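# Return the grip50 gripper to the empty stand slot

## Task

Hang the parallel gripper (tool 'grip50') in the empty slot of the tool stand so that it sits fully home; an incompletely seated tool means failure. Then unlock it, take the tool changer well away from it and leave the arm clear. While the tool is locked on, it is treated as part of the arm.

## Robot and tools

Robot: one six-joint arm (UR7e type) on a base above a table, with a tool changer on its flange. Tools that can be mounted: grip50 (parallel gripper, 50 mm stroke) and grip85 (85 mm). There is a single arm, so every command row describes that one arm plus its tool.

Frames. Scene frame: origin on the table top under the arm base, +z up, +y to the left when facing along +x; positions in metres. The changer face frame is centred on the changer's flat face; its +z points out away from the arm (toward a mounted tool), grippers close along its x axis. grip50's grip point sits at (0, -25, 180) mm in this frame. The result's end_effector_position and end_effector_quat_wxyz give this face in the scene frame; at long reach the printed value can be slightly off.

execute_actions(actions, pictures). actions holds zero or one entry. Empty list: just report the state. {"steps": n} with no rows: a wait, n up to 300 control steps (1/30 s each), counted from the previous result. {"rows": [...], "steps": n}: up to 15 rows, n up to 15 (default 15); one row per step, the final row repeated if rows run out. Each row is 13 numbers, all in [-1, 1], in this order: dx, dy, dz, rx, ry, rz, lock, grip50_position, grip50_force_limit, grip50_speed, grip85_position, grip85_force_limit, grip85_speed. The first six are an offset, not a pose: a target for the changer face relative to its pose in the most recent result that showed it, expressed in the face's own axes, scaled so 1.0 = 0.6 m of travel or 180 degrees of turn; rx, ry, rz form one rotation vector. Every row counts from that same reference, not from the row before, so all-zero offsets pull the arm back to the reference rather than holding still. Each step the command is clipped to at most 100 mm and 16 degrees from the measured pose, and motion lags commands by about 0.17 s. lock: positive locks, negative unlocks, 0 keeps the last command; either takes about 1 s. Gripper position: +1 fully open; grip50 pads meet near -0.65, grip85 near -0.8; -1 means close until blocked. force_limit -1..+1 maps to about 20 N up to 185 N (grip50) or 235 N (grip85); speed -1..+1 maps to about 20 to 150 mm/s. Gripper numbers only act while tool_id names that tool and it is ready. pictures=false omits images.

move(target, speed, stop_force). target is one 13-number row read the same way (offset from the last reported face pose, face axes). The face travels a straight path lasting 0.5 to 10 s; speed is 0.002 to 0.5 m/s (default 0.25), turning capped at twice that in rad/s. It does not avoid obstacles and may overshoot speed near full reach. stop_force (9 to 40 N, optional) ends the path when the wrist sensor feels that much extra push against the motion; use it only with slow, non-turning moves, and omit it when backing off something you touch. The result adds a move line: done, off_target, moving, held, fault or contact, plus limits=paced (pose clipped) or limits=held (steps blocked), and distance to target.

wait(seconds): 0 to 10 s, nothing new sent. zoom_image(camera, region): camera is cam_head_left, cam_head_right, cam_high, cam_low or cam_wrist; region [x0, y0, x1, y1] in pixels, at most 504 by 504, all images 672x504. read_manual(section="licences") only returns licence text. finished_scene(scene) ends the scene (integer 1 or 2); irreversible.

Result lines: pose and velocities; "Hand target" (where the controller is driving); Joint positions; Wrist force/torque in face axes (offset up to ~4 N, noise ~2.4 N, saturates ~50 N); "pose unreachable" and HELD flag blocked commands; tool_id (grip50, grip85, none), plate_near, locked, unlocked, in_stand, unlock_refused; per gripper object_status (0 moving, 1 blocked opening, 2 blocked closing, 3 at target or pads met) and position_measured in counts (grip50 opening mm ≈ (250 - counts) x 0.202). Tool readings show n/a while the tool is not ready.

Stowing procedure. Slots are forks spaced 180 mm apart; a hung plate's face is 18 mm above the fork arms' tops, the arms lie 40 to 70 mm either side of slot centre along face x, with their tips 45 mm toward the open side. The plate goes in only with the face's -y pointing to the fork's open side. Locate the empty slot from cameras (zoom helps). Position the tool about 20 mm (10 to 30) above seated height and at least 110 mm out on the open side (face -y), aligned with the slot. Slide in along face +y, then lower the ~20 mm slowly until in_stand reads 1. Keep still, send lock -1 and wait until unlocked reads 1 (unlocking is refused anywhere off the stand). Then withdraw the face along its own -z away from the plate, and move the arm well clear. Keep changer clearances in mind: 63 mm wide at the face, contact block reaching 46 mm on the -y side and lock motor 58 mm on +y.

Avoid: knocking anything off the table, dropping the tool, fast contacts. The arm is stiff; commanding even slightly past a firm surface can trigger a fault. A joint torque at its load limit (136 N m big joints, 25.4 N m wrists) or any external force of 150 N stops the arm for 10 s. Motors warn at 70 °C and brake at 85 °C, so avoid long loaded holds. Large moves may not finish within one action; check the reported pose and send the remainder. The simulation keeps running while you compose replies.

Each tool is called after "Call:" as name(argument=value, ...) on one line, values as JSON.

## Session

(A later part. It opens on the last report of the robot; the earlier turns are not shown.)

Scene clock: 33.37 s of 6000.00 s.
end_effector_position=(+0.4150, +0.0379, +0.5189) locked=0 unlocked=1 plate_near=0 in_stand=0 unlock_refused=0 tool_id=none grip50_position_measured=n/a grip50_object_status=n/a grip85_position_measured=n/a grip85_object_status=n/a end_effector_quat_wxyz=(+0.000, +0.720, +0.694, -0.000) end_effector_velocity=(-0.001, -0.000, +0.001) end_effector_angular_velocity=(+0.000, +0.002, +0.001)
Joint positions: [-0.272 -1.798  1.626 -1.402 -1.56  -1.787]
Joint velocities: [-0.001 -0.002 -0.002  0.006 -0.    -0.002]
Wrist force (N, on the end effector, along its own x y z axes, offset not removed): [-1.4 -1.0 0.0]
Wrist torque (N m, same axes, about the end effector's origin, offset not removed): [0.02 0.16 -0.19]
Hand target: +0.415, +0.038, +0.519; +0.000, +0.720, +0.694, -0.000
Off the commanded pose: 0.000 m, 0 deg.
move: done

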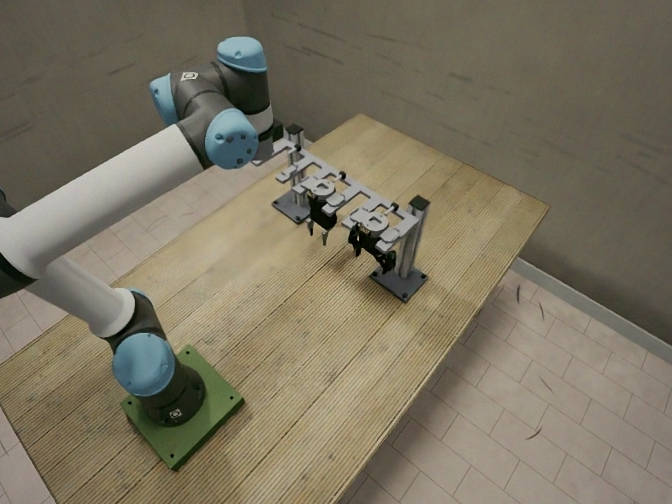

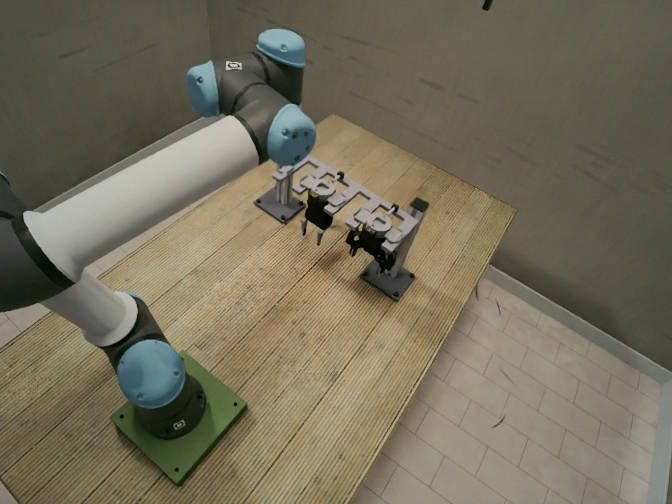

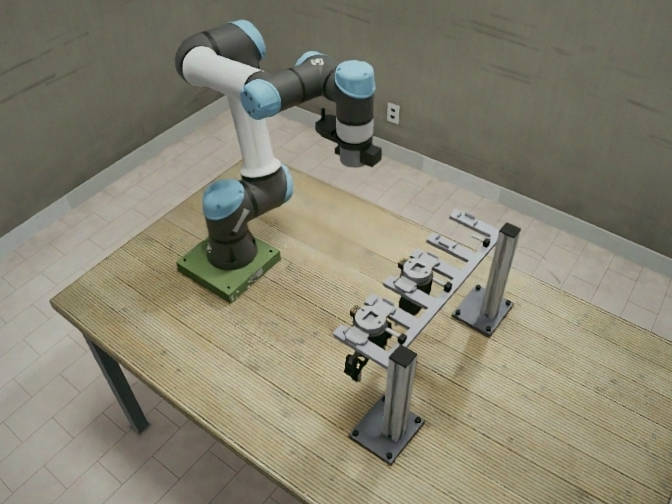

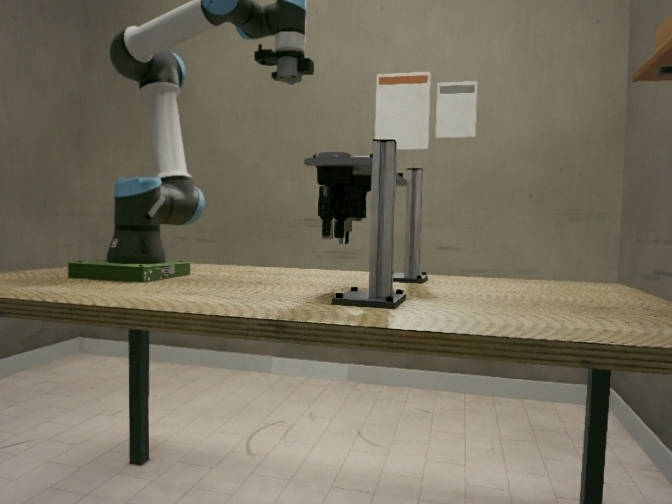

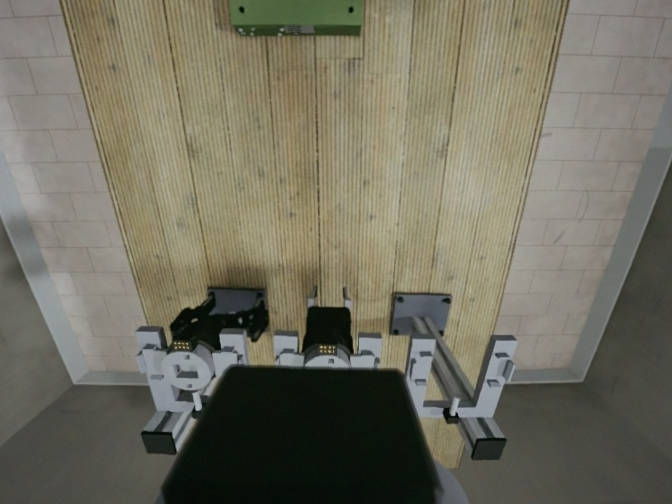

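Call:
finished_scene(scene=2)

The scene is finished: the task was done.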